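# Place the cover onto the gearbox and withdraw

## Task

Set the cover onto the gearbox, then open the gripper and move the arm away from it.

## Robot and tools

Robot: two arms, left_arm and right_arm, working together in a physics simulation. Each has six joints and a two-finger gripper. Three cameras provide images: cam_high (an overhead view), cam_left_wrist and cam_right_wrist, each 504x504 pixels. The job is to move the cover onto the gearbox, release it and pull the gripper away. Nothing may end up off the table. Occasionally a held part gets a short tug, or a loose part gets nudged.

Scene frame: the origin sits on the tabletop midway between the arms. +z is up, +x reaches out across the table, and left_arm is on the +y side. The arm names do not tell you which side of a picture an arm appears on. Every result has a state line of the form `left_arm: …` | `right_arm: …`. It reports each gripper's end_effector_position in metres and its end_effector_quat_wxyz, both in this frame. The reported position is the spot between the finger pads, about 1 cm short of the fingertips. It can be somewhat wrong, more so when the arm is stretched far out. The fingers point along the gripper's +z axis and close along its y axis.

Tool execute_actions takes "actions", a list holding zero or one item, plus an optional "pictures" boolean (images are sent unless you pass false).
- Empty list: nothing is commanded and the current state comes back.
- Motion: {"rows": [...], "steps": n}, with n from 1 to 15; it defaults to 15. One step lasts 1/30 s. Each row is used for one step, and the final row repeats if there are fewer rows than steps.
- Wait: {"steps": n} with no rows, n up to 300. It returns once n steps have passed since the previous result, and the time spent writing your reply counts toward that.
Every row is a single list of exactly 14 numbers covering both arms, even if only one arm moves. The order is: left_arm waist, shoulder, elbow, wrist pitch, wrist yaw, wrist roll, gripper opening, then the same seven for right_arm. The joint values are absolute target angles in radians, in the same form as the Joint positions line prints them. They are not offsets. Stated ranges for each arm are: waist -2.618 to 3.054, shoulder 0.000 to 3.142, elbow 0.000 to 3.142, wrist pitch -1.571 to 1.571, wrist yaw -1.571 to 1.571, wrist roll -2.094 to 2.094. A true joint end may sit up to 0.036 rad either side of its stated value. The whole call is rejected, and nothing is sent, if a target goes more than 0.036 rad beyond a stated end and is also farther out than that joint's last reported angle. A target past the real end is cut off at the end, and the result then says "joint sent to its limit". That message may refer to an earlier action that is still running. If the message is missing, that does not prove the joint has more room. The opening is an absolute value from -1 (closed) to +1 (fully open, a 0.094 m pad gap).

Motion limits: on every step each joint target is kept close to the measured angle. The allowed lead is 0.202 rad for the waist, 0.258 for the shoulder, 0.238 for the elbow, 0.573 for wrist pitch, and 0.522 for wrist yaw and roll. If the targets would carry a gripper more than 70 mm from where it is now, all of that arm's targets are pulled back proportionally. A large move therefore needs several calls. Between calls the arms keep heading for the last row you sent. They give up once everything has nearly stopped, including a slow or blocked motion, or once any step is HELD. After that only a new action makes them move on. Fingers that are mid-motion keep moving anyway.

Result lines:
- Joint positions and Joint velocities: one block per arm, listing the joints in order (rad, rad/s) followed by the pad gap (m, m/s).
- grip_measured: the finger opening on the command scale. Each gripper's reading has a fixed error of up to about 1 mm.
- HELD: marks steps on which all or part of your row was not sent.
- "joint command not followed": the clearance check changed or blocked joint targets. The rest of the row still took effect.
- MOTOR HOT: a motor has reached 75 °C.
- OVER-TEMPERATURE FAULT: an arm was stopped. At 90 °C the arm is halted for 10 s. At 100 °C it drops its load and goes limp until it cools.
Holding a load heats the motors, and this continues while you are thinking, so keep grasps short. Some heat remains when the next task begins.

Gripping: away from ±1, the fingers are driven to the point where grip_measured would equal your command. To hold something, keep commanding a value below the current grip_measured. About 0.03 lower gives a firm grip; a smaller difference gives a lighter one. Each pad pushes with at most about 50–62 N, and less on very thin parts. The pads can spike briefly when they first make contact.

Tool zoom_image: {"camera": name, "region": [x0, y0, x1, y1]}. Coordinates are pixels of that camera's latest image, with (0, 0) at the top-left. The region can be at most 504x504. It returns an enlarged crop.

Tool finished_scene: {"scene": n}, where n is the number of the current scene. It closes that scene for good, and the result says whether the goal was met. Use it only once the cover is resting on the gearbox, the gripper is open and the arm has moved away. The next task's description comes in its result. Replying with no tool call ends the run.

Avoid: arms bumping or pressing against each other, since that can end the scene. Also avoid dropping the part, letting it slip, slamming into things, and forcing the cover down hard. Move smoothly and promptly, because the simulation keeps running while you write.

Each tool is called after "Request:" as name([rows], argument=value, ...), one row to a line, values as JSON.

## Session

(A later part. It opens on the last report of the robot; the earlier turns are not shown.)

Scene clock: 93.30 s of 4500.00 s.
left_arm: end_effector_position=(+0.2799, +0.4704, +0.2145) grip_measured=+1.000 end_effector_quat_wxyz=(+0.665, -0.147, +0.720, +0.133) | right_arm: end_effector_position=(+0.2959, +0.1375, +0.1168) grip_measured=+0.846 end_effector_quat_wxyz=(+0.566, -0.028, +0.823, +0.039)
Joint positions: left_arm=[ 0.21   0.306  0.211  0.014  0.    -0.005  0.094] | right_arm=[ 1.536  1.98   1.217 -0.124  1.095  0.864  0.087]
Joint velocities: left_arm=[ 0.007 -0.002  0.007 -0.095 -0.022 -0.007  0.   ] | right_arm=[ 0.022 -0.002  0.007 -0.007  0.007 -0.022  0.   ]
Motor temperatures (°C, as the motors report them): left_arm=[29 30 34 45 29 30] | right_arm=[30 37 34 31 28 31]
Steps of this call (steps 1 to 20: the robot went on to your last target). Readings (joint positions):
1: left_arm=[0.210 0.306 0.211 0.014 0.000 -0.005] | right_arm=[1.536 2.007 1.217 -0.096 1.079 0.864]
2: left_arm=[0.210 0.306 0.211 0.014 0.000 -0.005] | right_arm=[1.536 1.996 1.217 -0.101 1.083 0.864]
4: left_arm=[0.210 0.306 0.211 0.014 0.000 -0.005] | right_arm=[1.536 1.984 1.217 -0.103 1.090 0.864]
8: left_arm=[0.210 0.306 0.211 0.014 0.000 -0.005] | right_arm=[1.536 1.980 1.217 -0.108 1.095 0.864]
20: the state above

Request:
execute_actions([
  {"rows":[[0.2,0.3,0.2,0,0,0,1,1.54,1.90,1.246,-0.04,1.21,0.885,0.79],[0.2,0.3,0.2,0,0,0,1,1.54,1.888,1.246,-0.052,1.21,0.885,0.79],[0.2,0.3,0.2,0,0,0,1,1.54,1.874,1.246,-0.066,1.21,0.885,0.79],[0.2,0.3,0.2,0,0,0,1,1.54,1.86,1.246,-0.08,1.21,0.885,0.79],[0.2,0.3,0.2,0,0,0,1,1.54,1.845,1.246,-0.095,1.21,0.885,0.79],[0.2,0.3,0.2,0,0,0,1,1.54,1.83,1.246,-0.11,1.21,0.885,0.79],[0.2,0.3,0.2,0,0,0,1,1.54,1.815,1.246,-0.125,1.21,0.885,0.79],[0.2,0.3,0.2,0,0,0,1,1.54,1.80,1.246,-0.14,1.21,0.885,0.79],[0.2,0.3,0.2,0,0,0,1,1.54,1.785,1.246,-0.155,1.21,0.885,0.79],[0.2,0.3,0.2,0,0,0,1,1.54,1.77,1.246,-0.17,1.21,0.885,0.79],[0.2,0.3,0.2,0,0,0,1,1.54,1.755,1.246,-0.185,1.21,0.885,0.79],[0.2,0.3,0.2,0,0,0,1,1.54,1.74,1.246,-0.2,1.21,0.885,0.79],[0.2,0.3,0.2,0,0,0,1,1.54,1.725,1.246,-0.215,1.21,0.885,0.79],[0.2,0.3,0.2,0,0,0,1,1.54,1.71,1.246,-0.23,1.21,0.885,0.79],[0.2,0.3,0.2,0,0,0,1,1.54,1.695,1.246,-0.245,1.21,0.885,0.79]]},
], pictures=false)

Request:
execute_actions([
  {"rows":[[0.2,0.3,0.2,0,0,0,1,1.54,1.68,1.248,-0.26,1.21,0.885,0.79],[0.2,0.3,0.2,0,0,0,1,1.54,1.665,1.25,-0.275,1.21,0.885,0.79],[0.2,0.3,0.2,0,0,0,1,1.54,1.65,1.252,-0.29,1.21,0.885,0.79],[0.2,0.3,0.2,0,0,0,1,1.54,1.635,1.254,-0.305,1.21,0.885,0.79],[0.2,0.3,0.2,0,0,0,1,1.54,1.62,1.256,-0.32,1.21,0.885,0.79],[0.2,0.3,0.2,0,0,0,1,1.54,1.605,1.258,-0.335,1.21,0.885,0.79],[0.2,0.3,0.2,0,0,0,1,1.54,1.59,1.26,-0.35,1.21,0.885,0.79],[0.2,0.3,0.2,0,0,0,1,1.54,1.575,1.26,-0.365,1.21,0.885,0.79],[0.2,0.3,0.2,0,0,0,1,1.54,1.56,1.26,-0.38,1.21,0.885,0.79],[0.2,0.3,0.2,0,0,0,1,1.54,1.545,1.26,-0.395,1.21,0.885,0.79],[0.2,0.3,0.2,0,0,0,1,1.54,1.53,1.26,-0.41,1.21,0.885,0.79],[0.2,0.3,0.2,0,0,0,1,1.54,1.515,1.26,-0.425,1.21,0.885,0.79],[0.2,0.3,0.2,0,0,0,1,1.54,1.50,1.26,-0.44,1.21,0.885,0.79],[0.2,0.3,0.2,0,0,0,1,1.54,1.488,1.26,-0.455,1.21,0.885,0.79],[0.2,0.3,0.2,0,0,0,1,1.54,1.48,1.26,-0.47,1.21,0.885,0.79]]},
], pictures=false)

Request:
execute_actions([
  {"steps":15},
], pictures=false)

Scene clock: 95.90 s of 4500.00 s.
left_arm: end_effector_position=(+0.2799, +0.4704, +0.2145) grip_measured=+1.000 end_effector_quat_wxyz=(+0.665, -0.147, +0.720, +0.133) | right_arm: end_effector_position=(+0.2900, +0.1161, +0.1683) grip_measured=+0.846 end_effector_quat_wxyz=(+0.562, -0.030, +0.825, +0.045)
Joint positions: left_arm=[ 0.21   0.306  0.211  0.014  0.    -0.005  0.094] | right_arm=[ 1.536  1.811  1.217 -0.288  1.08   0.864  0.087]
Joint velocities: left_arm=[ 0.012 -0.012 -0.007 -0.066 -0.007  0.051  0.   ] | right_arm=[ 0.007 -0.535 -0.007 -0.344 -0.066  0.007  0.   ]
Motor temperatures (°C, as the motors report them): left_arm=[29 30 34 44 29 30] | right_arm=[30 38 34 31 29 31]
Steps of this call (steps 1 to 15: the robot went on to your last target; steps 16 to 63: nothing new was sent; steps 64 to 78: all 15 steps of this action). Readings (joint positions):
64: left_arm=[0.210 0.306 0.211 0.014 0.000 -0.005] | right_arm=[1.536 1.980 1.217 -0.125 1.095 0.864]
65: left_arm=[0.210 0.306 0.211 0.014 0.000 -0.005] | right_arm=[1.536 1.980 1.217 -0.128 1.095 0.864]
67: left_arm=[0.210 0.306 0.211 0.014 0.000 -0.005] | right_arm=[1.536 1.973 1.217 -0.144 1.091 0.864]
71: left_arm=[0.210 0.306 0.211 0.014 0.000 -0.005] | right_arm=[1.536 1.930 1.217 -0.198 1.082 0.864]
78: the state above

Scene clock: 96.40 s of 4500.00 s.
left_arm: end_effector_position=(+0.2799, +0.4704, +0.2145) grip_measured=+1.000 end_effector_quat_wxyz=(+0.665, -0.147, +0.720, +0.133) | right_arm: end_effector_position=(+0.2809, +0.0698, +0.2372) grip_measured=+0.846 end_effector_quat_wxyz=(+0.567, -0.022, +0.822, +0.049)
Joint positions: left_arm=[ 0.21   0.306  0.211  0.014  0.    -0.005  0.094] | right_arm=[ 1.536  1.573  1.217 -0.508  1.091  0.864  0.087]
Joint velocities: left_arm=[-0.002 -0.002 -0.007 -0.022 -0.022 -0.066  0.   ] | right_arm=[-0.007 -0.413 -0.007 -0.462 -0.037 -0.081  0.   ]
Motor temperatures (°C, as the motors report them): left_arm=[29 30 34 44 29 30] | right_arm=[30 38 34 31 29 31]
Steps of this call (steps 1 to 15: all 15 steps of this action). Readings (joint positions):
1: left_arm=[0.210 0.306 0.211 0.014 0.000 -0.005] | right_arm=[1.536 1.792 1.217 -0.301 1.081 0.864]
2: left_arm=[0.210 0.306 0.211 0.014 0.000 -0.005] | right_arm=[1.536 1.774 1.217 -0.315 1.082 0.864]
4: left_arm=[0.210 0.306 0.211 0.014 0.000 -0.005] | right_arm=[1.536 1.738 1.217 -0.342 1.085 0.864]
8: left_arm=[0.210 0.306 0.211 0.014 0.000 -0.005] | right_arm=[1.536 1.674 1.217 -0.399 1.090 0.864]
15: the state above

Scene clock: 96.90 s of 4500.00 s.
left_arm: end_effector_position=(+0.2799, +0.4704, +0.2145) grip_measured=+1.000 end_effector_quat_wxyz=(+0.665, -0.147, +0.720, +0.133) | right_arm: end_effector_position=(+0.2789, +0.0579, +0.2442) grip_measured=+0.846 end_effector_quat_wxyz=(+0.567, -0.028, +0.822, +0.037)
Joint positions: left_arm=[ 0.21   0.306  0.211  0.014  0.    -0.005  0.094] | right_arm=[ 1.536  1.538  1.217 -0.569  1.097  0.864  0.087]
Joint velocities: left_arm=[-0.012  0.002  0.002  0.022 -0.081 -0.037  0.   ] | right_arm=[ 0.002 -0.002 -0.017 -0.037  0.022 -0.037 -0.001]
Motor temperatures (°C, as the motors report them): left_arm=[29 30 34 44 29 30] | right_arm=[30 38 34 31 29 31]
Steps of this call (steps 1 to 15: the robot went on to your last target). Readings (joint positions):
1: left_arm=[0.210 0.306 0.211 0.014 0.000 -0.005] | right_arm=[1.536 1.560 1.217 -0.521 1.091 0.864]
2: left_arm=[0.210 0.306 0.211 0.014 0.000 -0.005] | right_arm=[1.536 1.551 1.217 -0.531 1.094 0.864]
4: left_arm=[0.210 0.306 0.211 0.014 0.000 -0.005] | right_arm=[1.536 1.539 1.217 -0.544 1.099 0.864]
8: left_arm=[0.210 0.306 0.211 0.014 0.000 -0.005] | right_arm=[1.536 1.538 1.217 -0.560 1.098 0.864]
15: the state above

Request:
execute_actions(actions=[])

Scene clock: 99.10 s of 4500.00 s.
left_arm: end_effector_position=(+0.2799, +0.4704, +0.2145) grip_measured=+1.000 end_effector_quat_wxyz=(+0.665, -0.147, +0.720, +0.133) | right_arm: end_effector_position=(+0.2789, +0.0579, +0.2441) grip_measured=+0.846 end_effector_quat_wxyz=(+0.567, -0.028, +0.823, +0.037)
Joint positions: left_arm=[ 0.21   0.306  0.211  0.014  0.    -0.005  0.094] | right_arm=[ 1.536  1.538  1.217 -0.569  1.097  0.864  0.087]
Joint velocities: left_arm=[ 0.002  0.012  0.007 -0.007 -0.007 -0.037  0.   ] | right_arm=[ 0.002 -0.012  0.007 -0.022 -0.095 -0.066 -0.001]
Motor temperatures (°C, as the motors report them): left_arm=[29 30 34 44 29 30] | right_arm=[30 38 35 32 29 31]
Steps of this call (steps 1 to 15: the robot went on to your last target; steps 16 to 66: nothing new was sent). Readings (joint positions):
1: left_arm=[0.210 0.306 0.211 0.014 0.000 -0.005] | right_arm=[1.536 1.538 1.217 -0.569 1.097 0.864]
2: left_arm=[0.210 0.306 0.211 0.014 0.000 -0.005] | right_arm=[1.536 1.538 1.217 -0.569 1.097 0.864]
4: left_arm=[0.210 0.306 0.211 0.014 0.000 -0.005] | right_arm=[1.536 1.538 1.217 -0.569 1.097 0.864]
8: left_arm=[0.210 0.306 0.211 0.014 0.000 -0.005] | right_arm=[1.536 1.538 1.217 -0.569 1.097 0.864]
66: the state above
All arms were judged still, so your last target was given up. Only a new action makes them travel on or press farther. Fingers that are still opening or closing keep moving.

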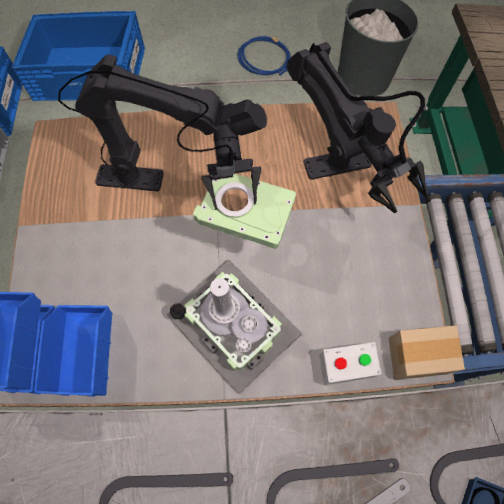

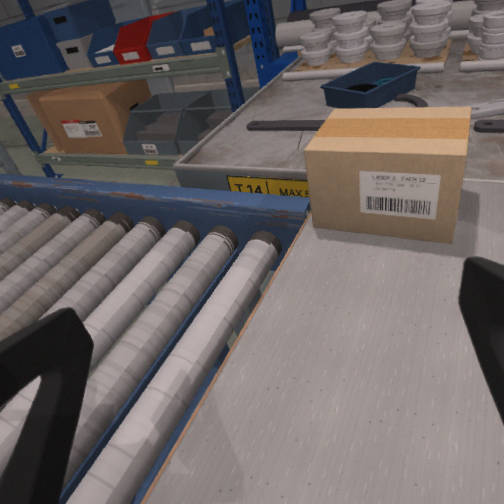

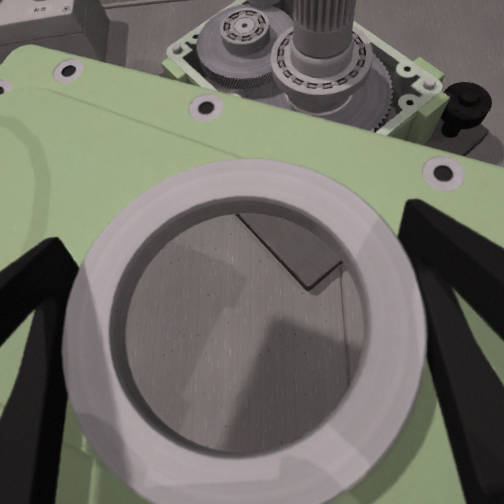

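Request:
execute_actions([
  {"rows":[[0.2,0.3,0.2,0,0,0,1,1.54,1.49,1.275,-0.48,1.21,0.885,0.79],[0.2,0.3,0.2,0,0,0,1,1.54,1.49,1.29,-0.49,1.21,0.885,0.79],[0.2,0.3,0.2,0,0,0,1,1.54,1.49,1.305,-0.505,1.21,0.885,0.79],[0.2,0.3,0.2,0,0,0,1,1.54,1.49,1.32,-0.52,1.21,0.885,0.79],[0.2,0.3,0.2,0,0,0,1,1.54,1.49,1.335,-0.535,1.21,0.885,0.79],[0.2,0.3,0.2,0,0,0,1,1.54,1.49,1.35,-0.55,1.21,0.885,0.79],[0.2,0.3,0.2,0,0,0,1,1.54,1.49,1.365,-0.565,1.21,0.885,0.79],[0.2,0.3,0.2,0,0,0,1,1.54,1.49,1.38,-0.58,1.21,0.885,0.79],[0.2,0.3,0.2,0,0,0,1,1.54,1.49,1.395,-0.595,1.21,0.885,0.79],[0.2,0.3,0.2,0,0,0,1,1.54,1.49,1.41,-0.61,1.21,0.885,0.79],[0.2,0.3,0.2,0,0,0,1,1.54,1.49,1.425,-0.625,1.21,0.885,0.79],[0.2,0.3,0.2,0,0,0,1,1.54,1.49,1.44,-0.64,1.21,0.885,0.79],[0.2,0.3,0.2,0,0,0,1,1.54,1.49,1.455,-0.655,1.21,0.885,0.79],[0.2,0.3,0.2,0,0,0,1,1.54,1.49,1.47,-0.67,1.21,0.885,0.79],[0.2,0.3,0.2,0,0,0,1,1.54,1.49,1.485,-0.685,1.21,0.885,0.79]]},
], pictures=false)

Request:
execute_actions([
  {"rows":[[0.2,0.3,0.2,0,0,0,1,1.54,1.49,1.50,-0.70,1.21,0.885,0.79],[0.2,0.3,0.2,0,0,0,1,1.54,1.49,1.515,-0.715,1.21,0.885,0.79],[0.2,0.3,0.2,0,0,0,1,1.54,1.49,1.53,-0.73,1.21,0.885,0.79],[0.2,0.3,0.2,0,0,0,1,1.54,1.49,1.545,-0.745,1.21,0.885,0.79],[0.2,0.3,0.2,0,0,0,1,1.54,1.49,1.56,-0.76,1.21,0.885,0.79],[0.2,0.3,0.2,0,0,0,1,1.54,1.49,1.575,-0.775,1.21,0.885,0.79],[0.2,0.3,0.2,0,0,0,1,1.54,1.49,1.59,-0.79,1.21,0.885,0.79],[0.2,0.3,0.2,0,0,0,1,1.54,1.49,1.605,-0.805,1.21,0.885,0.79],[0.2,0.3,0.2,0,0,0,1,1.54,1.49,1.62,-0.82,1.21,0.885,0.79]]},
], pictures=false)

Scene clock: 101.57 s of 4500.00 s.
left_arm: end_effector_position=(+0.2799, +0.4704, +0.2145) grip_measured=+1.000 end_effector_quat_wxyz=(+0.665, -0.147, +0.720, +0.133) | right_arm: end_effector_position=(+0.2787, +0.0602, +0.2859) grip_measured=+0.846 end_effector_quat_wxyz=(+0.565, -0.027, +0.823, +0.044)
Joint positions: left_arm=[ 0.21   0.306  0.211  0.014  0.    -0.005  0.094] | right_arm=[ 1.536  1.538  1.382 -0.722  1.088  0.864  0.087]
Joint velocities: left_arm=[ 0.012 -0.012  0.007 -0.095 -0.051  0.007  0.   ] | right_arm=[-0.017 -0.007  0.476 -0.447 -0.081 -0.022  0.001]
Motor temperatures (°C, as the motors report them): left_arm=[29 30 34 44 29 30] | right_arm=[30 37 35 32 29 31]
Steps of this call (steps 1 to 59: nothing new was sent; steps 60 to 74: all 15 steps of this action). Readings (joint positions):
60: left_arm=[0.210 0.306 0.211 0.014 0.000 -0.005] | right_arm=[1.536 1.538 1.217 -0.570 1.097 0.864]
61: left_arm=[0.210 0.306 0.211 0.014 0.000 -0.005] | right_arm=[1.536 1.538 1.217 -0.572 1.097 0.864]
63: left_arm=[0.210 0.306 0.211 0.014 0.000 -0.005] | right_arm=[1.536 1.538 1.220 -0.584 1.096 0.864]
67: left_arm=[0.210 0.306 0.211 0.014 0.000 -0.005] | right_arm=[1.536 1.538 1.264 -0.644 1.087 0.864]
74: the state above

Scene clock: 102.07 s of 4500.00 s.
left_arm: end_effector_position=(+0.2799, +0.4704, +0.2145) grip_measured=+1.000 end_effector_quat_wxyz=(+0.665, -0.147, +0.720, +0.133) | right_arm: end_effector_position=(+0.2776, +0.0520, +0.3279) grip_measured=+0.846 end_effector_quat_wxyz=(+0.567, -0.026, +0.822, +0.041)
Joint positions: left_arm=[ 0.21   0.306  0.211  0.014  0.    -0.005  0.094] | right_arm=[ 1.536  1.538  1.548 -0.893  1.096  0.864  0.087]
Joint velocities: left_arm=[ 0.017  0.027 -0.002 -0.007  0.007 -0.007  0.   ] | right_arm=[-0.007 -0.012  0.022 -0.11   0.022  0.051  0.   ]
Motor temperatures (°C, as the motors report them): left_arm=[29 30 34 44 29 30] | right_arm=[30 37 35 32 29 31]
Steps of this call (steps 1 to 15: all 15 steps of this action). Readings (joint positions):
1: left_arm=[0.210 0.306 0.211 0.014 0.000 -0.005] | right_arm=[1.536 1.538 1.398 -0.735 1.088 0.864]
2: left_arm=[0.210 0.306 0.211 0.014 0.000 -0.005] | right_arm=[1.536 1.538 1.413 -0.749 1.089 0.864]
4: left_arm=[0.210 0.306 0.211 0.014 0.000 -0.005] | right_arm=[1.536 1.538 1.441 -0.779 1.089 0.864]
8: left_arm=[0.210 0.306 0.211 0.014 0.000 -0.005] | right_arm=[1.536 1.538 1.500 -0.842 1.089 0.864]
15: the state above

Request:
execute_actions([
  {"rows":[[0.2,0.3,0.2,0,0,0,1,1.53,1.49,1.6,-0.81,1.21,0.885,0.79],[0.2,0.3,0.2,0,0,0,1,1.515,1.49,1.6,-0.81,1.21,0.885,0.79],[0.2,0.3,0.2,0,0,0,1,1.5,1.49,1.6,-0.81,1.21,0.885,0.79],[0.2,0.3,0.2,0,0,0,1,1.48,1.49,1.6,-0.81,1.21,0.885,0.79],[0.2,0.3,0.2,0,0,0,1,1.46,1.49,1.6,-0.81,1.21,0.885,0.79],[0.2,0.3,0.2,0,0,0,1,1.44,1.49,1.6,-0.81,1.21,0.885,0.79],[0.2,0.3,0.2,0,0,0,1,1.42,1.49,1.6,-0.81,1.21,0.885,0.79],[0.2,0.3,0.2,0,0,0,1,1.40,1.49,1.6,-0.81,1.21,0.885,0.79],[0.2,0.3,0.2,0,0,0,1,1.38,1.49,1.6,-0.81,1.21,0.885,0.79],[0.2,0.3,0.2,0,0,0,1,1.36,1.49,1.6,-0.81,1.21,0.885,0.79],[0.2,0.3,0.2,0,0,0,1,1.34,1.49,1.6,-0.81,1.21,0.885,0.79],[0.2,0.3,0.2,0,0,0,1,1.32,1.49,1.6,-0.81,1.21,0.885,0.79],[0.2,0.3,0.2,0,0,0,1,1.30,1.49,1.6,-0.81,1.21,0.885,0.79],[0.2,0.3,0.2,0,0,0,1,1.28,1.49,1.6,-0.81,1.21,0.885,0.79],[0.2,0.3,0.2,0,0,0,1,1.26,1.49,1.6,-0.81,1.21,0.885,0.79]]},
], pictures=false)

Request:
execute_actions([
  {"rows":[[0.2,0.3,0.2,0,0,0,1,1.24,1.49,1.6,-0.81,1.21,0.885,0.79],[0.2,0.3,0.2,0,0,0,1,1.22,1.49,1.6,-0.81,1.21,0.885,0.79],[0.2,0.3,0.2,0,0,0,1,1.20,1.49,1.6,-0.81,1.21,0.885,0.79],[0.2,0.3,0.2,0,0,0,1,1.18,1.49,1.6,-0.81,1.21,0.885,0.79],[0.2,0.3,0.2,0,0,0,1,1.16,1.49,1.6,-0.81,1.21,0.885,0.79],[0.2,0.3,0.2,0,0,0,1,1.14,1.49,1.6,-0.81,1.21,0.885,0.79],[0.2,0.3,0.2,0,0,0,1,1.12,1.49,1.6,-0.81,1.21,0.885,0.79],[0.2,0.3,0.2,0,0,0,1,1.10,1.49,1.6,-0.81,1.21,0.885,0.79],[0.2,0.3,0.2,0,0,0,1,1.08,1.49,1.6,-0.81,1.21,0.885,0.79],[0.2,0.3,0.2,0,0,0,1,1.065,1.49,1.6,-0.81,1.21,0.885,0.79],[0.2,0.3,0.2,0,0,0,1,1.05,1.49,1.6,-0.81,1.21,0.885,0.79],[0.2,0.3,0.2,0,0,0,1,1.04,1.49,1.6,-0.81,1.21,0.885,0.79]]},
])

Scene clock: 104.27 s of 4500.00 s.
left_arm: end_effector_position=(+0.2799, +0.4704, +0.2145) grip_measured=+1.000 end_effector_quat_wxyz=(+0.665, -0.147, +0.720, +0.133) | right_arm: end_effector_position=(+0.3430, -0.0122, +0.3242) grip_measured=+0.846 end_effector_quat_wxyz=(+0.562, +0.064, +0.824, -0.034)
Joint positions: left_arm=[ 0.21   0.306  0.211  0.014  0.    -0.005  0.094] | right_arm=[ 1.298  1.538  1.548 -0.917  1.086  0.864  0.087]
Joint velocities: left_arm=[-0.012  0.012  0.007 -0.022 -0.037 -0.022  0.   ] | right_arm=[-0.564 -0.002 -0.007  0.037  0.037  0.051  0.   ]
Motor temperatures (°C, as the motors report them): left_arm=[29 30 34 44 29 30] | right_arm=[30 37 36 32 29 31]
Steps of this call (steps 1 to 30: the robot went on to your last target; steps 31 to 51: nothing new was sent; steps 52 to 66: all 15 steps of this action). Readings (joint positions):
52: left_arm=[0.210 0.306 0.211 0.014 0.000 -0.005] | right_arm=[1.536 1.538 1.548 -0.917 1.094 0.864]
53: left_arm=[0.210 0.306 0.211 0.014 0.000 -0.005] | right_arm=[1.535 1.538 1.548 -0.917 1.094 0.864]
55: left_arm=[0.210 0.306 0.211 0.014 0.000 -0.005] | right_arm=[1.524 1.538 1.548 -0.917 1.087 0.864]
59: left_arm=[0.210 0.306 0.211 0.014 0.000 -0.005] | right_arm=[1.452 1.538 1.548 -0.917 1.078 0.864]
66: the state above

Scene clock: 104.77 s of 4500.00 s.
left_arm: end_effector_position=(+0.2799, +0.4704, +0.2145) grip_measured=+1.000 end_effector_quat_wxyz=(+0.665, -0.147, +0.720, +0.133) | right_arm: end_effector_position=(+0.3689, -0.0292, +0.3154) grip_measured=+0.846 end_effector_quat_wxyz=(+0.518, +0.097, +0.850, +0.006)
Joint positions: left_arm=[ 0.21   0.306  0.211  0.014  0.    -0.005  0.094] | right_arm=[ 1.161  1.514  1.548 -0.877  0.901  0.848  0.087]
Joint velocities: left_arm=[-0.007 -0.007  0.017 -0.022 -0.007 -0.022  0.   ] | right_arm=[-0.105 -0.1    0.007  0.022 -0.3   -0.066  0.   ]
Motor temperatures (°C, as the motors report them): left_arm=[29 30 34 44 29 30] | right_arm=[30 37 36 32 30 31]
Steps of this call (steps 1 to 15: all 15 steps of this action). Readings (joint positions):
1: left_arm=[0.210 0.306 0.211 0.014 0.000 -0.005] | right_arm=[1.278 1.538 1.548 -0.917 1.086 0.864]
2: left_arm=[0.210 0.306 0.211 0.014 0.000 -0.005] | right_arm=[1.259 1.538 1.548 -0.917 1.086 0.864]
4: left_arm=[0.210 0.306 0.211 0.014 0.000 -0.005] | right_arm=[1.236 1.536 1.548 -0.911 1.062 0.862]
8: left_arm=[0.210 0.306 0.211 0.014 0.000 -0.005] | right_arm=[1.207 1.534 1.548 -0.895 1.004 0.859]
15: the state above

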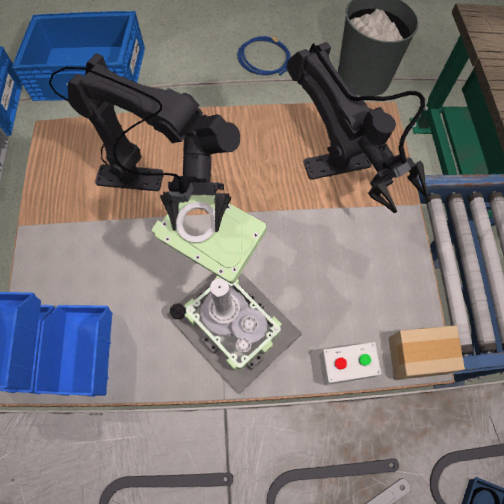

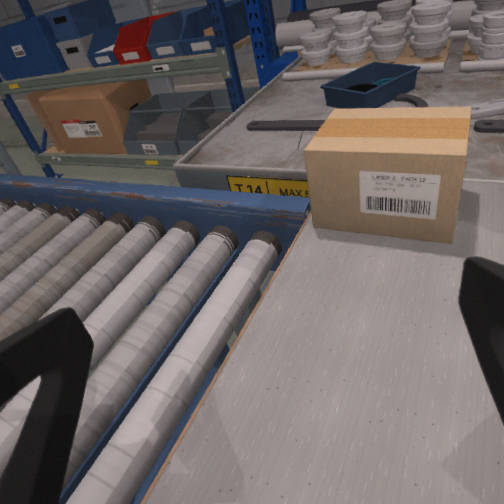

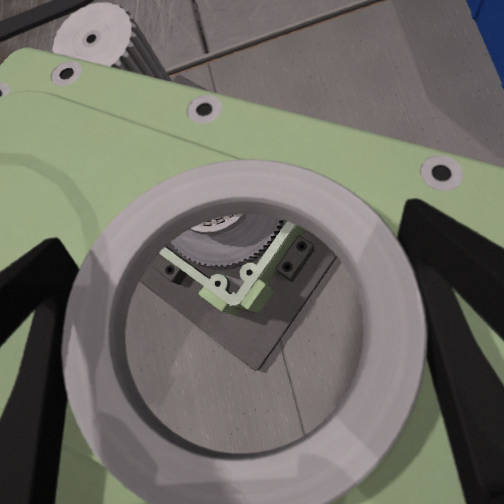

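Request:
execute_actions([
  {"rows":[[0.2,0.3,0.2,0,0,0,1,1.2,1.49,1.6,-0.81,1.1,0.885,0.79],[0.2,0.3,0.2,0,0,0,1,1.22,1.49,1.6,-0.81,1.1,0.885,0.79],[0.2,0.3,0.2,0,0,0,1,1.24,1.49,1.6,-0.81,1.12,0.885,0.79],[0.2,0.3,0.2,0,0,0,1,1.26,1.49,1.6,-0.81,1.14,0.885,0.79],[0.2,0.3,0.2,0,0,0,1,1.28,1.49,1.6,-0.81,1.16,0.885,0.79],[0.2,0.3,0.2,0,0,0,1,1.3,1.49,1.6,-0.81,1.18,0.885,0.79],[0.2,0.3,0.2,0,0,0,1,1.32,1.49,1.6,-0.81,1.21,0.885,0.79]]},
])

Scene clock: 106.00 s of 4500.00 s.
left_arm: end_effector_position=(+0.2799, +0.4704, +0.2145) grip_measured=+1.000 end_effector_quat_wxyz=(+0.665, -0.147, +0.720, +0.133) | right_arm: end_effector_position=(+0.3347, -0.0022, +0.3224) grip_measured=+0.847 end_effector_quat_wxyz=(+0.556, +0.047, +0.830, -0.021)
Joint positions: left_arm=[ 0.21   0.306  0.211  0.014  0.    -0.005  0.094] | right_arm=[ 1.326  1.535  1.548 -0.92   1.066  0.859  0.087]
Joint velocities: left_arm=[-0.007  0.007 -0.002 -0.022 -0.095 -0.022  0.   ] | right_arm=[-0.007  0.007  0.012 -0.007  0.168  0.022  0.   ]
Motor temperatures (°C, as the motors report them): left_arm=[29 30 34 44 29 30] | right_arm=[30 37 36 32 30 31]
Steps of this call (steps 1 to 22: the robot went on to your last target; steps 23 to 37: all 15 steps of this action). Readings (joint positions):
23: left_arm=[0.210 0.306 0.211 0.014 0.000 -0.005] | right_arm=[1.164 1.507 1.548 -0.875 0.881 0.843]
24: left_arm=[0.210 0.306 0.211 0.014 0.000 -0.005] | right_arm=[1.179 1.510 1.548 -0.881 0.908 0.848]
26: left_arm=[0.210 0.306 0.211 0.014 0.000 -0.005] | right_arm=[1.213 1.522 1.548 -0.900 0.955 0.853]
30: left_arm=[0.210 0.306 0.211 0.014 0.000 -0.005] | right_arm=[1.294 1.535 1.548 -0.920 1.024 0.856]
37: the state above

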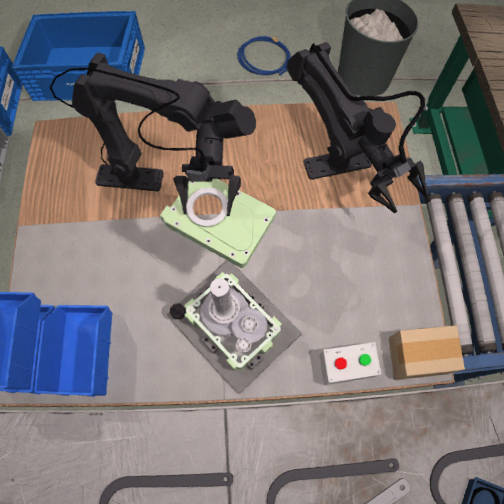

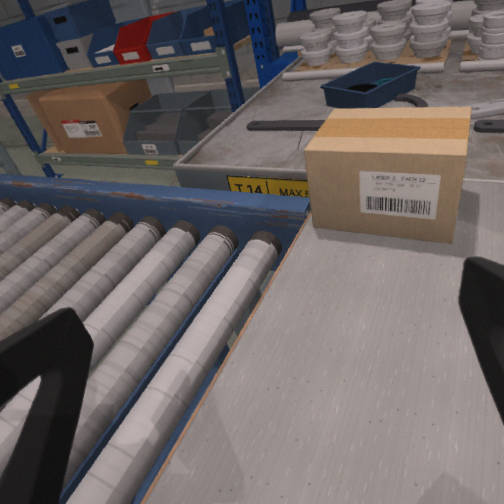

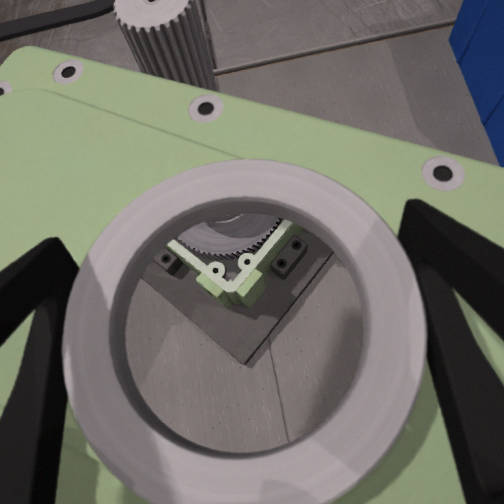

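Request:
execute_actions([
  {"rows":[[0.2,0.3,0.2,0,0,0,1,1.32,1.49,1.62,-0.81,1.21,0.885,0.79],[0.2,0.3,0.2,0,0,0,1,1.32,1.49,1.635,-0.82,1.21,0.885,0.79],[0.2,0.3,0.2,0,0,0,1,1.32,1.49,1.65,-0.835,1.21,0.885,0.79],[0.2,0.3,0.2,0,0,0,1,1.32,1.49,1.665,-0.85,1.21,0.885,0.79],[0.2,0.3,0.2,0,0,0,1,1.32,1.49,1.68,-0.865,1.21,0.885,0.79],[0.2,0.3,0.2,0,0,0,1,1.32,1.49,1.695,-0.88,1.21,0.885,0.79],[0.2,0.3,0.2,0,0,0,1,1.32,1.49,1.71,-0.895,1.21,0.885,0.79],[0.2,0.3,0.2,0,0,0,1,1.32,1.49,1.725,-0.91,1.21,0.885,0.79],[0.2,0.3,0.2,0,0,0,1,1.32,1.49,1.74,-0.925,1.21,0.885,0.79],[0.2,0.3,0.2,0,0,0,1,1.32,1.49,1.755,-0.94,1.21,0.885,0.79],[0.2,0.3,0.2,0,0,0,1,1.32,1.49,1.77,-0.955,1.21,0.885,0.79],[0.2,0.3,0.2,0,0,0,1,1.32,1.49,1.785,-0.97,1.21,0.885,0.79],[0.2,0.3,0.2,0,0,0,1,1.32,1.49,1.8,-0.985,1.21,0.885,0.79],[0.2,0.3,0.2,0,0,0,1,1.32,1.49,1.815,-1.0,1.21,0.885,0.79],[0.2,0.3,0.2,0,0,0,1,1.32,1.49,1.83,-1.015,1.21,0.885,0.79]]},
], pictures=false)

Request:
execute_actions([
  {"rows":[[0.2,0.3,0.2,0,0,0,1,1.32,1.49,1.845,-1.03,1.21,0.885,0.79],[0.2,0.3,0.2,0,0,0,1,1.32,1.49,1.86,-1.045,1.21,0.885,0.79],[0.2,0.3,0.2,0,0,0,1,1.32,1.49,1.875,-1.06,1.21,0.885,0.79],[0.2,0.3,0.2,0,0,0,1,1.32,1.49,1.89,-1.075,1.21,0.885,0.79],[0.2,0.3,0.2,0,0,0,1,1.32,1.49,1.905,-1.09,1.21,0.885,0.79],[0.2,0.3,0.2,0,0,0,1,1.32,1.49,1.92,-1.105,1.21,0.885,0.79],[0.2,0.3,0.2,0,0,0,1,1.32,1.49,1.935,-1.12,1.21,0.885,0.79]]},
])

Scene clock: 108.67 s of 4500.00 s.
left_arm: end_effector_position=(+0.2799, +0.4704, +0.2145) grip_measured=+1.000 end_effector_quat_wxyz=(+0.665, -0.147, +0.720, +0.133) | right_arm: end_effector_position=(+0.3319, -0.0129, +0.3718) grip_measured=+0.846 end_effector_quat_wxyz=(+0.569, +0.063, +0.820, -0.009)
Joint positions: left_arm=[ 0.21   0.306  0.211  0.014  0.    -0.005  0.094] | right_arm=[ 1.326  1.539  1.73  -1.053  1.088  0.862  0.087]
Joint velocities: left_arm=[-0.032 -0.012 -0.002  0.051 -0.037  0.007  0.   ] | right_arm=[ 0.002 -0.002  0.422 -0.418  0.022  0.007  0.   ]
Motor temperatures (°C, as the motors report them): left_arm=[29 30 34 44 29 30] | right_arm=[30 37 36 33 31 31]
Steps of this call (steps 1 to 30: the robot went on to your last target; steps 31 to 65: nothing new was sent; steps 66 to 80: all 15 steps of this action). Readings (joint positions):
66: left_arm=[0.210 0.306 0.211 0.014 0.000 -0.005] | right_arm=[1.326 1.535 1.548 -0.920 1.084 0.860]
67: left_arm=[0.210 0.306 0.211 0.014 0.000 -0.005] | right_arm=[1.326 1.535 1.548 -0.920 1.084 0.860]
69: left_arm=[0.210 0.306 0.211 0.014 0.000 -0.005] | right_arm=[1.326 1.536 1.558 -0.932 1.083 0.861]
73: left_arm=[0.210 0.306 0.211 0.014 0.000 -0.005] | right_arm=[1.326 1.539 1.613 -0.973 1.082 0.861]
80: the state above

Scene clock: 109.17 s of 4500.00 s.
left_arm: end_effector_position=(+0.2799, +0.4704, +0.2145) grip_measured=+1.000 end_effector_quat_wxyz=(+0.665, -0.147, +0.720, +0.133) | right_arm: end_effector_position=(+0.3246, -0.0311, +0.4014) grip_measured=+0.846 end_effector_quat_wxyz=(+0.569, +0.060, +0.820, -0.019)
Joint positions: left_arm=[ 0.21   0.306  0.211  0.014  0.    -0.005  0.094] | right_arm=[ 1.326  1.539  1.867 -1.208  1.097  0.862  0.087]
Joint velocities: left_arm=[ 0.007  0.017  0.002  0.081 -0.037 -0.022  0.   ] | right_arm=[-0.032 -0.007 -0.007 -0.183 -0.051 -0.007  0.001]
Motor temperatures (°C, as the motors report them): left_arm=[29 30 34 44 29 30] | right_arm=[30 37 36 33 31 31]
Steps of this call (steps 1 to 15: all 15 steps of this action). Readings (joint positions):
1: left_arm=[0.210 0.306 0.211 0.014 0.000 -0.005] | right_arm=[1.326 1.539 1.745 -1.067 1.088 0.862]
2: left_arm=[0.210 0.306 0.211 0.014 0.000 -0.005] | right_arm=[1.326 1.539 1.759 -1.082 1.089 0.862]
4: left_arm=[0.210 0.306 0.211 0.014 0.000 -0.005] | right_arm=[1.326 1.539 1.788 -1.112 1.089 0.862]
8: left_arm=[0.210 0.306 0.211 0.014 0.000 -0.005] | right_arm=[1.326 1.539 1.846 -1.171 1.090 0.862]
15: the state above

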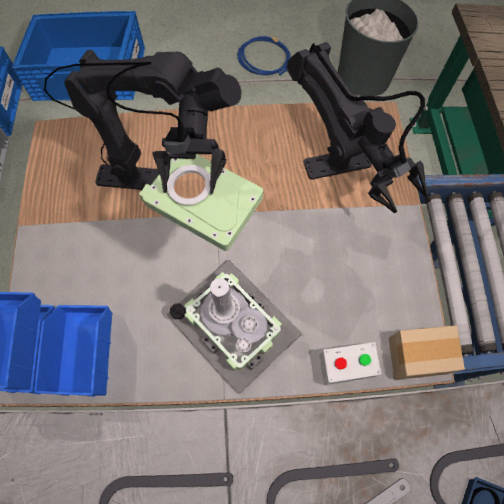

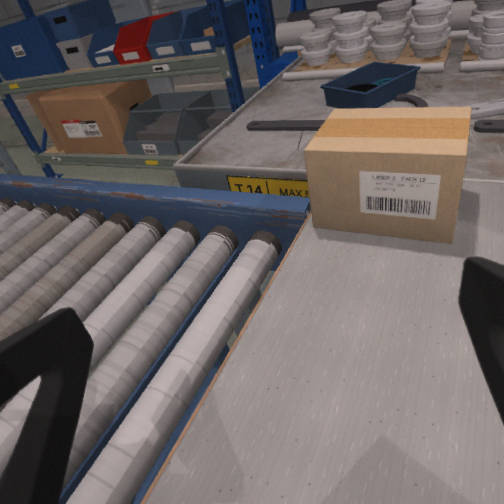

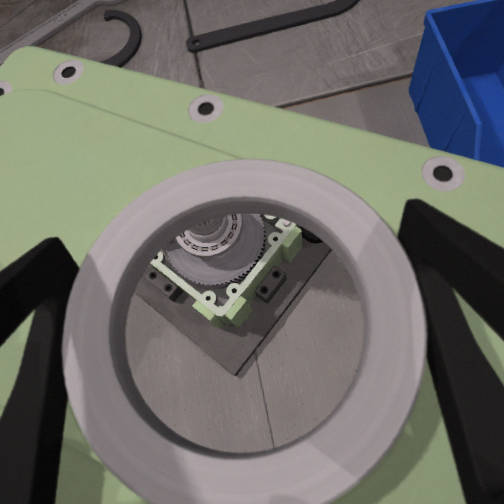

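Request:
execute_actions([
  {"rows":[[0.2,0.3,0.2,0,0,0,1,1.31,1.50,1.94,-1.12,1.21,0.885,0.79],[0.2,0.3,0.2,0,0,0,1,1.295,1.51,1.95,-1.12,1.21,0.885,0.79],[0.2,0.3,0.2,0,0,0,1,1.28,1.52,1.96,-1.12,1.21,0.885,0.79],[0.2,0.3,0.2,0,0,0,1,1.265,1.53,1.97,-1.12,1.21,0.885,0.79],[0.2,0.3,0.2,0,0,0,1,1.25,1.54,1.98,-1.12,1.21,0.885,0.79],[0.2,0.3,0.2,0,0,0,1,1.235,1.55,1.99,-1.12,1.21,0.885,0.79],[0.2,0.3,0.2,0,0,0,1,1.22,1.56,2.0,-1.12,1.21,0.885,0.79],[0.2,0.3,0.2,0,0,0,1,1.205,1.57,2.01,-1.12,1.21,0.885,0.79],[0.2,0.3,0.2,0,0,0,1,1.19,1.58,2.02,-1.12,1.21,0.885,0.79],[0.2,0.3,0.2,0,0,0,1,1.175,1.59,2.03,-1.12,1.21,0.885,0.79],[0.2,0.3,0.2,0,0,0,1,1.16,1.60,2.04,-1.12,1.21,0.885,0.79],[0.2,0.3,0.2,0,0,0,1,1.145,1.61,2.05,-1.12,1.21,0.885,0.79],[0.2,0.3,0.2,0,0,0,1,1.13,1.62,2.06,-1.12,1.21,0.885,0.79],[0.2,0.3,0.2,0,0,0,1,1.115,1.63,2.07,-1.12,1.21,0.885,0.79],[0.2,0.3,0.2,0,0,0,1,1.1,1.64,2.08,-1.12,1.21,0.885,0.79]]},
], pictures=false)

Request:
execute_actions([
  {"rows":[[0.2,0.3,0.2,0,0,0,1,1.09,1.65,2.09,-1.12,1.21,0.885,0.79],[0.2,0.3,0.2,0,0,0,1,1.08,1.66,2.10,-1.12,1.21,0.885,0.79],[0.2,0.3,0.2,0,0,0,1,1.07,1.67,2.11,-1.12,1.21,0.885,0.79],[0.2,0.3,0.2,0,0,0,1,1.06,1.68,2.12,-1.12,1.21,0.885,0.79],[0.2,0.3,0.2,0,0,0,1,1.05,1.69,2.13,-1.12,1.21,0.885,0.79],[0.2,0.3,0.2,0,0,0,1,1.04,1.70,2.14,-1.12,1.21,0.885,0.79],[0.2,0.3,0.2,0,0,0,1,1.04,1.71,2.15,-1.12,1.21,0.885,0.79],[0.2,0.3,0.2,0,0,0,1,1.04,1.72,2.16,-1.12,1.21,0.885,0.79],[0.2,0.3,0.2,0,0,0,1,1.04,1.73,2.17,-1.12,1.21,0.885,0.79],[0.2,0.3,0.2,0,0,0,1,1.04,1.74,2.18,-1.12,1.21,0.885,0.79]]},
])

Scene clock: 112.13 s of 4500.00 s.
left_arm: end_effector_position=(+0.2799, +0.4704, +0.2145) grip_measured=+1.000 end_effector_quat_wxyz=(+0.665, -0.147, +0.720, +0.133) | right_arm: end_effector_position=(+0.3800, -0.0638, +0.3990) grip_measured=+0.847 end_effector_quat_wxyz=(+0.560, +0.135, +0.814, -0.077)
Joint positions: left_arm=[ 0.21   0.306  0.211  0.014  0.    -0.005  0.094] | right_arm=[ 1.132  1.657  1.989 -1.227  1.09   0.863  0.087]
Joint velocities: left_arm=[-0.007  0.017  0.012 -0.007 -0.022 -0.066  0.   ] | right_arm=[-0.403  0.33   0.266 -0.051 -0.066 -0.066  0.   ]
Motor temperatures (°C, as the motors report them): left_arm=[29 30 34 44 29 30] | right_arm=[30 36 37 33 31 31]
Steps of this call (steps 1 to 30: the robot went on to your last target; steps 31 to 74: nothing new was sent; steps 75 to 89: all 15 steps of this action). Readings (joint positions):
75: left_arm=[0.210 0.306 0.211 0.014 0.000 -0.005] | right_arm=[1.326 1.539 1.867 -1.220 1.095 0.862]
76: left_arm=[0.210 0.306 0.211 0.014 0.000 -0.005] | right_arm=[1.322 1.539 1.867 -1.220 1.093 0.862]
78: left_arm=[0.210 0.306 0.211 0.014 0.000 -0.005] | right_arm=[1.305 1.546 1.878 -1.225 1.086 0.862]
82: left_arm=[0.210 0.306 0.211 0.014 0.000 -0.005] | right_arm=[1.241 1.581 1.921 -1.227 1.086 0.862]
89: the state above

Scene clock: 112.63 s of 4500.00 s.
left_arm: end_effector_position=(+0.2799, +0.4704, +0.2145) grip_measured=+1.000 end_effector_quat_wxyz=(+0.665, -0.147, +0.720, +0.133) | right_arm: end_effector_position=(+0.4187, -0.0694, +0.3894) grip_measured=+0.847 end_effector_quat_wxyz=(+0.553, +0.169, +0.808, -0.108)
Joint positions: left_arm=[ 0.21   0.306  0.211  0.014  0.    -0.005  0.094] | right_arm=[ 1.04   1.787  2.103 -1.226  1.091  0.863  0.087]
Joint velocities: left_arm=[-0.022 -0.012  0.002 -0.051  0.007 -0.037  0.   ] | right_arm=[ 0.002  0.046 -0.007  0.051 -0.007  0.007 -0.   ]
Motor temperatures (°C, as the motors report them): left_arm=[29 30 34 44 29 30] | right_arm=[30 36 37 33 31 31]
Steps of this call (steps 1 to 15: all 15 steps of this action). Readings (joint positions):
1: left_arm=[0.210 0.306 0.211 0.014 0.000 -0.005] | right_arm=[1.119 1.669 1.999 -1.227 1.090 0.863]
2: left_arm=[0.210 0.306 0.211 0.014 0.000 -0.005] | right_arm=[1.105 1.680 2.008 -1.227 1.090 0.863]
4: left_arm=[0.210 0.306 0.211 0.014 0.000 -0.005] | right_arm=[1.082 1.702 2.028 -1.227 1.091 0.863]
8: left_arm=[0.210 0.306 0.211 0.014 0.000 -0.005] | right_arm=[1.047 1.743 2.068 -1.227 1.092 0.863]
15: the state above

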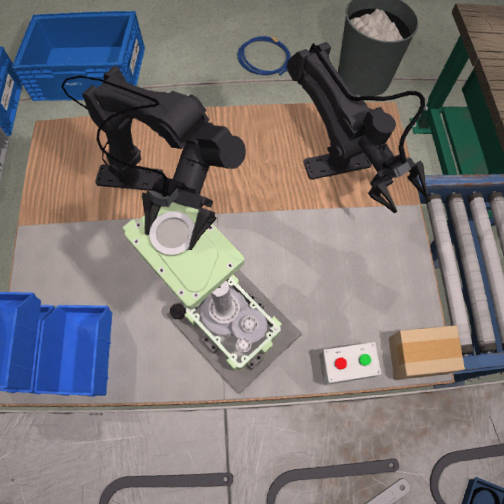

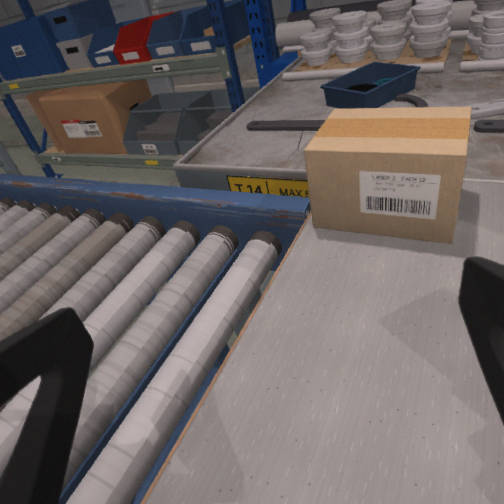

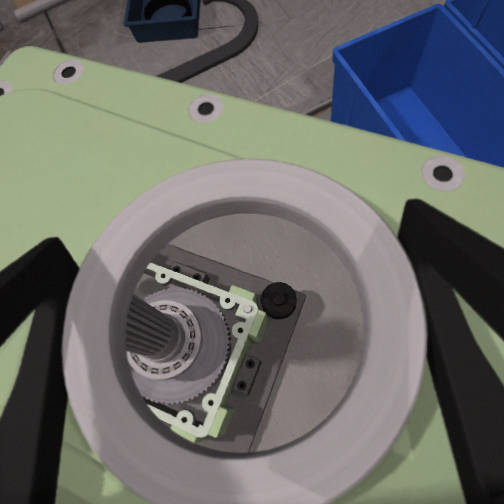

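Request:
execute_actions([
  {"rows":[[0.2,0.3,0.2,0,0,0,1,1.04,1.745,2.19,-1.115,1.215,0.885,0.79],[0.2,0.3,0.2,0,0,0,1,1.04,1.753,2.20,-1.115,1.215,0.885,0.79],[0.2,0.3,0.2,0,0,0,1,1.04,1.761,2.21,-1.115,1.215,0.885,0.79],[0.2,0.3,0.2,0,0,0,1,1.04,1.769,2.22,-1.115,1.215,0.885,0.79],[0.2,0.3,0.2,0,0,0,1,1.04,1.777,2.23,-1.115,1.215,0.885,0.79],[0.2,0.3,0.2,0,0,0,1,1.04,1.785,2.24,-1.115,1.215,0.885,0.79],[0.2,0.3,0.2,0,0,0,1,1.04,1.793,2.25,-1.115,1.215,0.885,0.79],[0.2,0.3,0.2,0,0,0,1,1.04,1.801,2.26,-1.115,1.215,0.885,0.79],[0.2,0.3,0.2,0,0,0,1,1.04,1.809,2.27,-1.12,1.215,0.885,0.79],[0.2,0.3,0.2,0,0,0,1,1.04,1.817,2.28,-1.12,1.215,0.885,0.79],[0.2,0.3,0.2,0,0,0,1,1.04,1.825,2.29,-1.12,1.215,0.885,0.79],[0.2,0.3,0.2,0,0,0,1,1.04,1.833,2.30,-1.12,1.215,0.885,0.79],[0.2,0.3,0.2,0,0,0,1,1.04,1.841,2.31,-1.125,1.215,0.885,0.79],[0.2,0.3,0.2,0,0,0,1,1.04,1.849,2.32,-1.125,1.215,0.885,0.79],[0.2,0.3,0.2,0,0,0,1,1.04,1.857,2.33,-1.125,1.215,0.885,0.79]]},
], pictures=false)

Request:
execute_actions([
  {"rows":[[0.2,0.3,0.2,0,0,0,1,1.04,1.865,2.34,-1.13,1.215,0.885,0.79],[0.2,0.3,0.2,0,0,0,1,1.04,1.873,2.35,-1.13,1.215,0.885,0.79],[0.2,0.3,0.2,0,0,0,1,1.04,1.881,2.36,-1.13,1.215,0.885,0.79],[0.2,0.3,0.2,0,0,0,1,1.04,1.889,2.37,-1.135,1.215,0.885,0.79],[0.2,0.3,0.2,0,0,0,1,1.04,1.897,2.38,-1.135,1.215,0.885,0.79],[0.2,0.3,0.2,0,0,0,1,1.04,1.905,2.39,-1.14,1.215,0.885,0.79],[0.2,0.3,0.2,0,0,0,1,1.04,1.913,2.40,-1.14,1.215,0.885,0.79],[0.2,0.3,0.2,0,0,0,1,1.04,1.92,2.41,-1.14,1.215,0.885,0.79]]},
])

Scene clock: 115.10 s of 4500.00 s.
left_arm: end_effector_position=(+0.2799, +0.4704, +0.2145) grip_measured=+1.000 end_effector_quat_wxyz=(+0.665, -0.147, +0.720, +0.133) | right_arm: end_effector_position=(+0.4340, -0.0521, +0.3949) grip_measured=+0.847 end_effector_quat_wxyz=(+0.561, +0.178, +0.803, -0.097)
Joint positions: left_arm=[ 0.21   0.306  0.211  0.014  0.    -0.005  0.094] | right_arm=[ 1.04   1.884  2.241 -1.231  1.095  0.864  0.087]
Joint velocities: left_arm=[-0.027 -0.007  0.002 -0.007  0.007  0.007  0.   ] | right_arm=[ 0.002  0.276  0.286 -0.022 -0.066 -0.007 -0.   ]
Motor temperatures (°C, as the motors report them): left_arm=[29 30 34 44 29 30] | right_arm=[30 37 37 34 31 31]
Steps of this call (steps 1 to 15: the robot went on to your last target; steps 16 to 59: nothing new was sent; steps 60 to 74: all 15 steps of this action). Readings (joint positions):
60: left_arm=[0.210 0.306 0.211 0.014 0.000 -0.005] | right_arm=[1.040 1.788 2.103 -1.226 1.090 0.863]
61: left_arm=[0.210 0.306 0.211 0.014 0.000 -0.005] | right_arm=[1.040 1.789 2.107 -1.228 1.090 0.863]
63: left_arm=[0.210 0.306 0.211 0.014 0.000 -0.005] | right_arm=[1.040 1.798 2.126 -1.232 1.090 0.863]
67: left_arm=[0.210 0.306 0.211 0.014 0.000 -0.005] | right_arm=[1.040 1.825 2.171 -1.231 1.092 0.864]
74: the state above

Scene clock: 115.60 s of 4500.00 s.
left_arm: end_effector_position=(+0.2799, +0.4704, +0.2145) grip_measured=+1.000 end_effector_quat_wxyz=(+0.665, -0.147, +0.720, +0.133) | right_arm: end_effector_position=(+0.4478, -0.0360, +0.3860) grip_measured=+0.847 end_effector_quat_wxyz=(+0.560, +0.176, +0.804, -0.100)
Joint positions: left_arm=[ 0.21   0.306  0.211  0.014  0.    -0.005  0.094] | right_arm=[ 1.04   1.974  2.332 -1.24   1.095  0.864  0.087]
Joint velocities: left_arm=[ 0.007 -0.002  0.012 -0.022  0.007 -0.007  0.   ] | right_arm=[-0.002  0.007 -0.007  0.037 -0.095  0.037 -0.   ]
Motor temperatures (°C, as the motors report them): left_arm=[29 30 34 44 29 30] | right_arm=[30 37 37 34 31 31]
Steps of this call (steps 1 to 15: all 15 steps of this action). Readings (joint positions):
1: left_arm=[0.210 0.306 0.211 0.014 0.000 -0.005] | right_arm=[1.040 1.894 2.250 -1.232 1.095 0.864]
2: left_arm=[0.210 0.306 0.211 0.014 0.000 -0.005] | right_arm=[1.040 1.903 2.260 -1.232 1.095 0.864]
4: left_arm=[0.210 0.306 0.211 0.014 0.000 -0.005] | right_arm=[1.040 1.922 2.279 -1.233 1.095 0.864]
8: left_arm=[0.210 0.306 0.211 0.014 0.000 -0.005] | right_arm=[1.040 1.957 2.318 -1.237 1.095 0.864]
15: the state above

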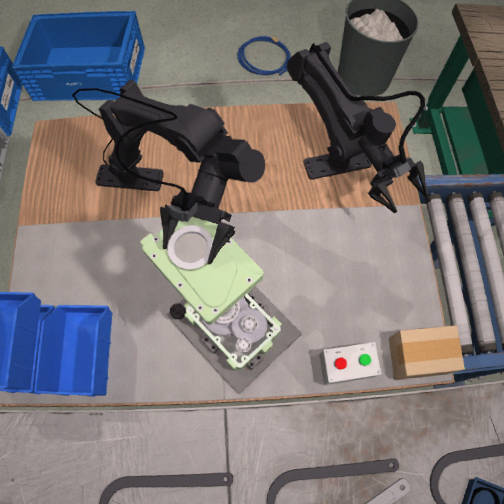

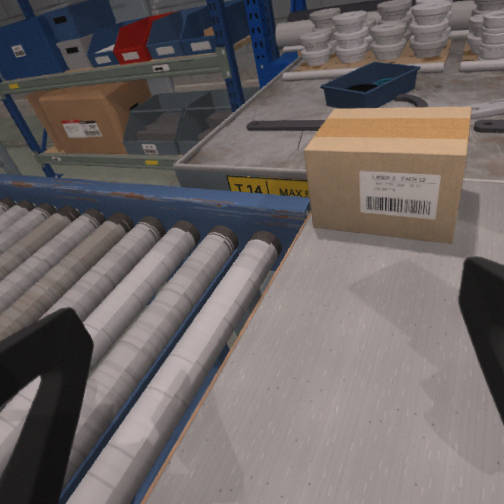

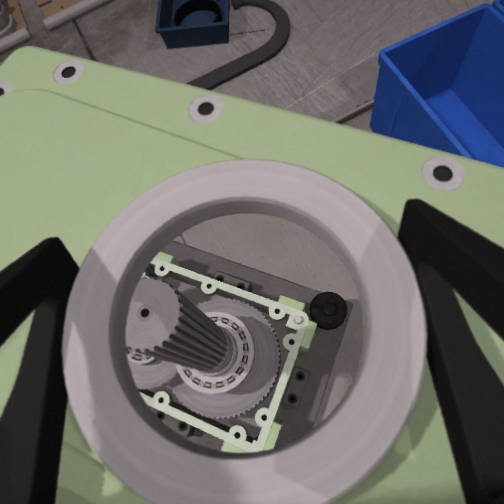

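Request:
execute_actions([
  {"rows":[[0.2,0.3,0.2,0,0,0,1,1.04,1.928,2.42,-1.14,1.215,0.885,0.79],[0.2,0.3,0.2,0,0,0,1,1.04,1.936,2.43,-1.145,1.215,0.885,0.79],[0.2,0.3,0.2,0,0,0,1,1.04,1.944,2.44,-1.145,1.215,0.885,0.79],[0.2,0.3,0.2,0,0,0,1,1.04,1.952,2.45,-1.15,1.215,0.885,0.79],[0.2,0.3,0.2,0,0,0,1,1.04,1.96,2.46,-1.15,1.215,0.885,0.79],[0.2,0.3,0.2,0,0,0,1,1.04,1.968,2.47,-1.15,1.215,0.885,0.79],[0.2,0.3,0.2,0,0,0,1,1.04,1.976,2.48,-1.155,1.215,0.885,0.79],[0.2,0.3,0.2,0,0,0,1,1.04,1.984,2.49,-1.155,1.215,0.885,0.79],[0.2,0.3,0.2,0,0,0,1,1.04,1.992,2.50,-1.155,1.215,0.885,0.79],[0.2,0.3,0.2,0,0,0,1,1.04,2.0,2.51,-1.16,1.215,0.885,0.79],[0.2,0.3,0.2,0,0,0,1,1.04,2.008,2.52,-1.16,1.215,0.885,0.79],[0.2,0.3,0.2,0,0,0,1,1.04,2.016,2.53,-1.16,1.215,0.885,0.79],[0.2,0.3,0.2,0,0,0,1,1.04,2.024,2.54,-1.165,1.215,0.885,0.79],[0.2,0.3,0.2,0,0,0,1,1.04,2.032,2.55,-1.165,1.215,0.885,0.79],[0.2,0.3,0.2,0,0,0,1,1.04,2.04,2.56,-1.165,1.215,0.885,0.79]]},
], pictures=false)

Request:
execute_actions([
  {"rows":[[0.2,0.3,0.2,0,0,0,1,1.04,2.048,2.57,-1.17,1.215,0.885,0.79],[0.2,0.3,0.2,0,0,0,1,1.04,2.056,2.58,-1.17,1.215,0.885,0.79],[0.2,0.3,0.2,0,0,0,1,1.04,2.064,2.59,-1.17,1.215,0.885,0.79],[0.2,0.3,0.2,0,0,0,1,1.04,2.072,2.60,-1.175,1.215,0.885,0.79],[0.2,0.3,0.2,0,0,0,1,1.04,2.08,2.61,-1.175,1.215,0.885,0.79],[0.2,0.3,0.2,0,0,0,1,1.04,2.088,2.62,-1.175,1.215,0.885,0.79]]},
])

Scene clock: 120.03 s of 4500.00 s.
left_arm: end_effector_position=(+0.2799, +0.4704, +0.2145) grip_measured=+1.000 end_effector_quat_wxyz=(+0.665, -0.147, +0.720, +0.133) | right_arm: end_effector_position=(+0.4610, -0.0209, +0.3844) grip_measured=+0.846 end_effector_quat_wxyz=(+0.564, +0.181, +0.800, -0.094)
Joint positions: left_arm=[ 0.21   0.306  0.211  0.014  0.    -0.005  0.094] | right_arm=[ 1.04   2.075  2.471 -1.26   1.097  0.864  0.087]
Joint velocities: left_arm=[-0.017  0.017 -0.012 -0.051  0.037  0.007  0.   ] | right_arm=[-0.012  0.276  0.271 -0.051  0.11  -0.037  0.   ]
Motor temperatures (°C, as the motors report them): left_arm=[29 30 34 44 29 30] | right_arm=[30 38 38 34 31 31]
Steps of this call (steps 1 to 15: the robot went on to your last target; steps 16 to 90: nothing new was sent; then 0.93 s passed at rest; steps 91 to 105: all 15 steps of this action). Readings (joint positions):
91: left_arm=[0.210 0.306 0.211 0.014 0.000 -0.005] | right_arm=[1.040 1.975 2.334 -1.242 1.095 0.864]
92: left_arm=[0.210 0.306 0.211 0.014 0.000 -0.005] | right_arm=[1.040 1.978 2.340 -1.246 1.095 0.864]
94: left_arm=[0.210 0.306 0.211 0.014 0.000 -0.005] | right_arm=[1.040 1.987 2.359 -1.250 1.095 0.864]
98: left_arm=[0.210 0.306 0.211 0.014 0.000 -0.005] | right_arm=[1.040 2.013 2.403 -1.252 1.096 0.864]
105: the state above

Scene clock: 120.53 s of 4500.00 s.
left_arm: end_effector_position=(+0.2799, +0.4704, +0.2145) grip_measured=+1.000 end_effector_quat_wxyz=(+0.665, -0.147, +0.720, +0.133) | right_arm: end_effector_position=(+0.4709, -0.0093, +0.3718) grip_measured=+0.847 end_effector_quat_wxyz=(+0.560, +0.176, +0.803, -0.100)
Joint positions: left_arm=[ 0.21   0.306  0.211  0.014  0.    -0.005  0.094] | right_arm=[ 1.04   2.149  2.542 -1.276  1.097  0.864  0.087]
Joint velocities: left_arm=[-0.002  0.002 -0.002  0.022 -0.007 -0.051  0.   ] | right_arm=[-0.017 -0.012 -0.002 -0.081  0.007  0.007 -0.   ]
Motor temperatures (°C, as the motors report them): left_arm=[29 30 34 44 29 30] | right_arm=[30 38 38 34 31 31]
Steps of this call (steps 1 to 15: all 15 steps of this action). Readings (joint positions):
1: left_arm=[0.210 0.306 0.211 0.014 0.000 -0.005] | right_arm=[1.040 2.084 2.480 -1.262 1.097 0.864]
2: left_arm=[0.210 0.306 0.211 0.014 0.000 -0.005] | right_arm=[1.040 2.094 2.490 -1.264 1.097 0.864]
4: left_arm=[0.210 0.306 0.211 0.014 0.000 -0.005] | right_arm=[1.040 2.112 2.509 -1.268 1.097 0.864]
8: left_arm=[0.210 0.306 0.211 0.014 0.000 -0.005] | right_arm=[1.040 2.142 2.540 -1.272 1.097 0.864]
15: the state above

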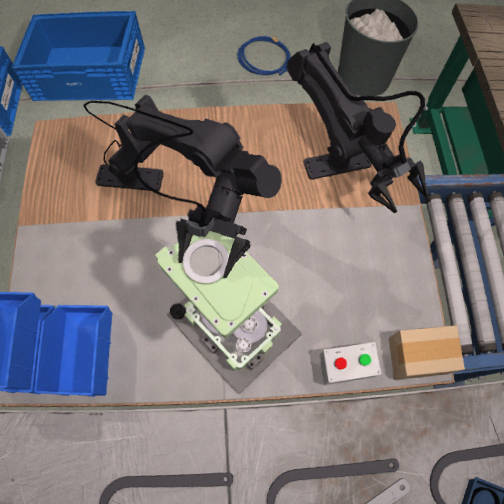

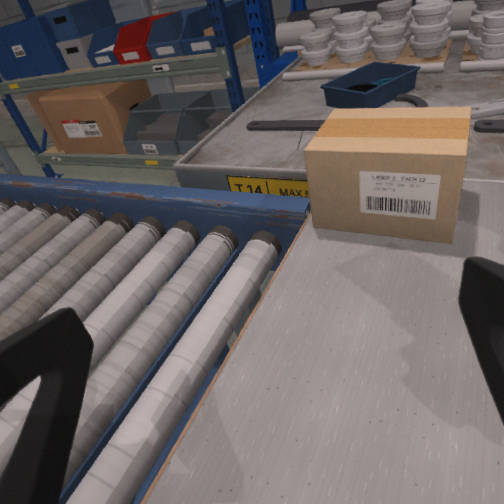

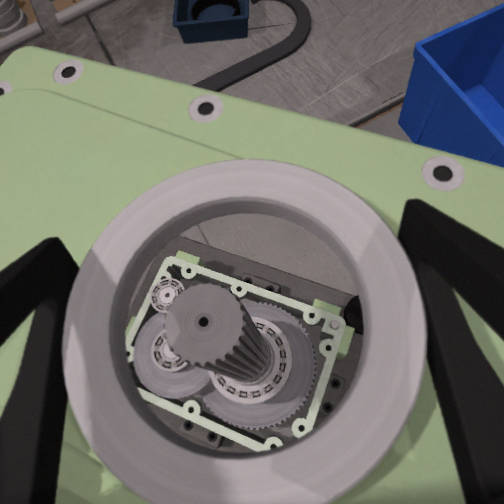

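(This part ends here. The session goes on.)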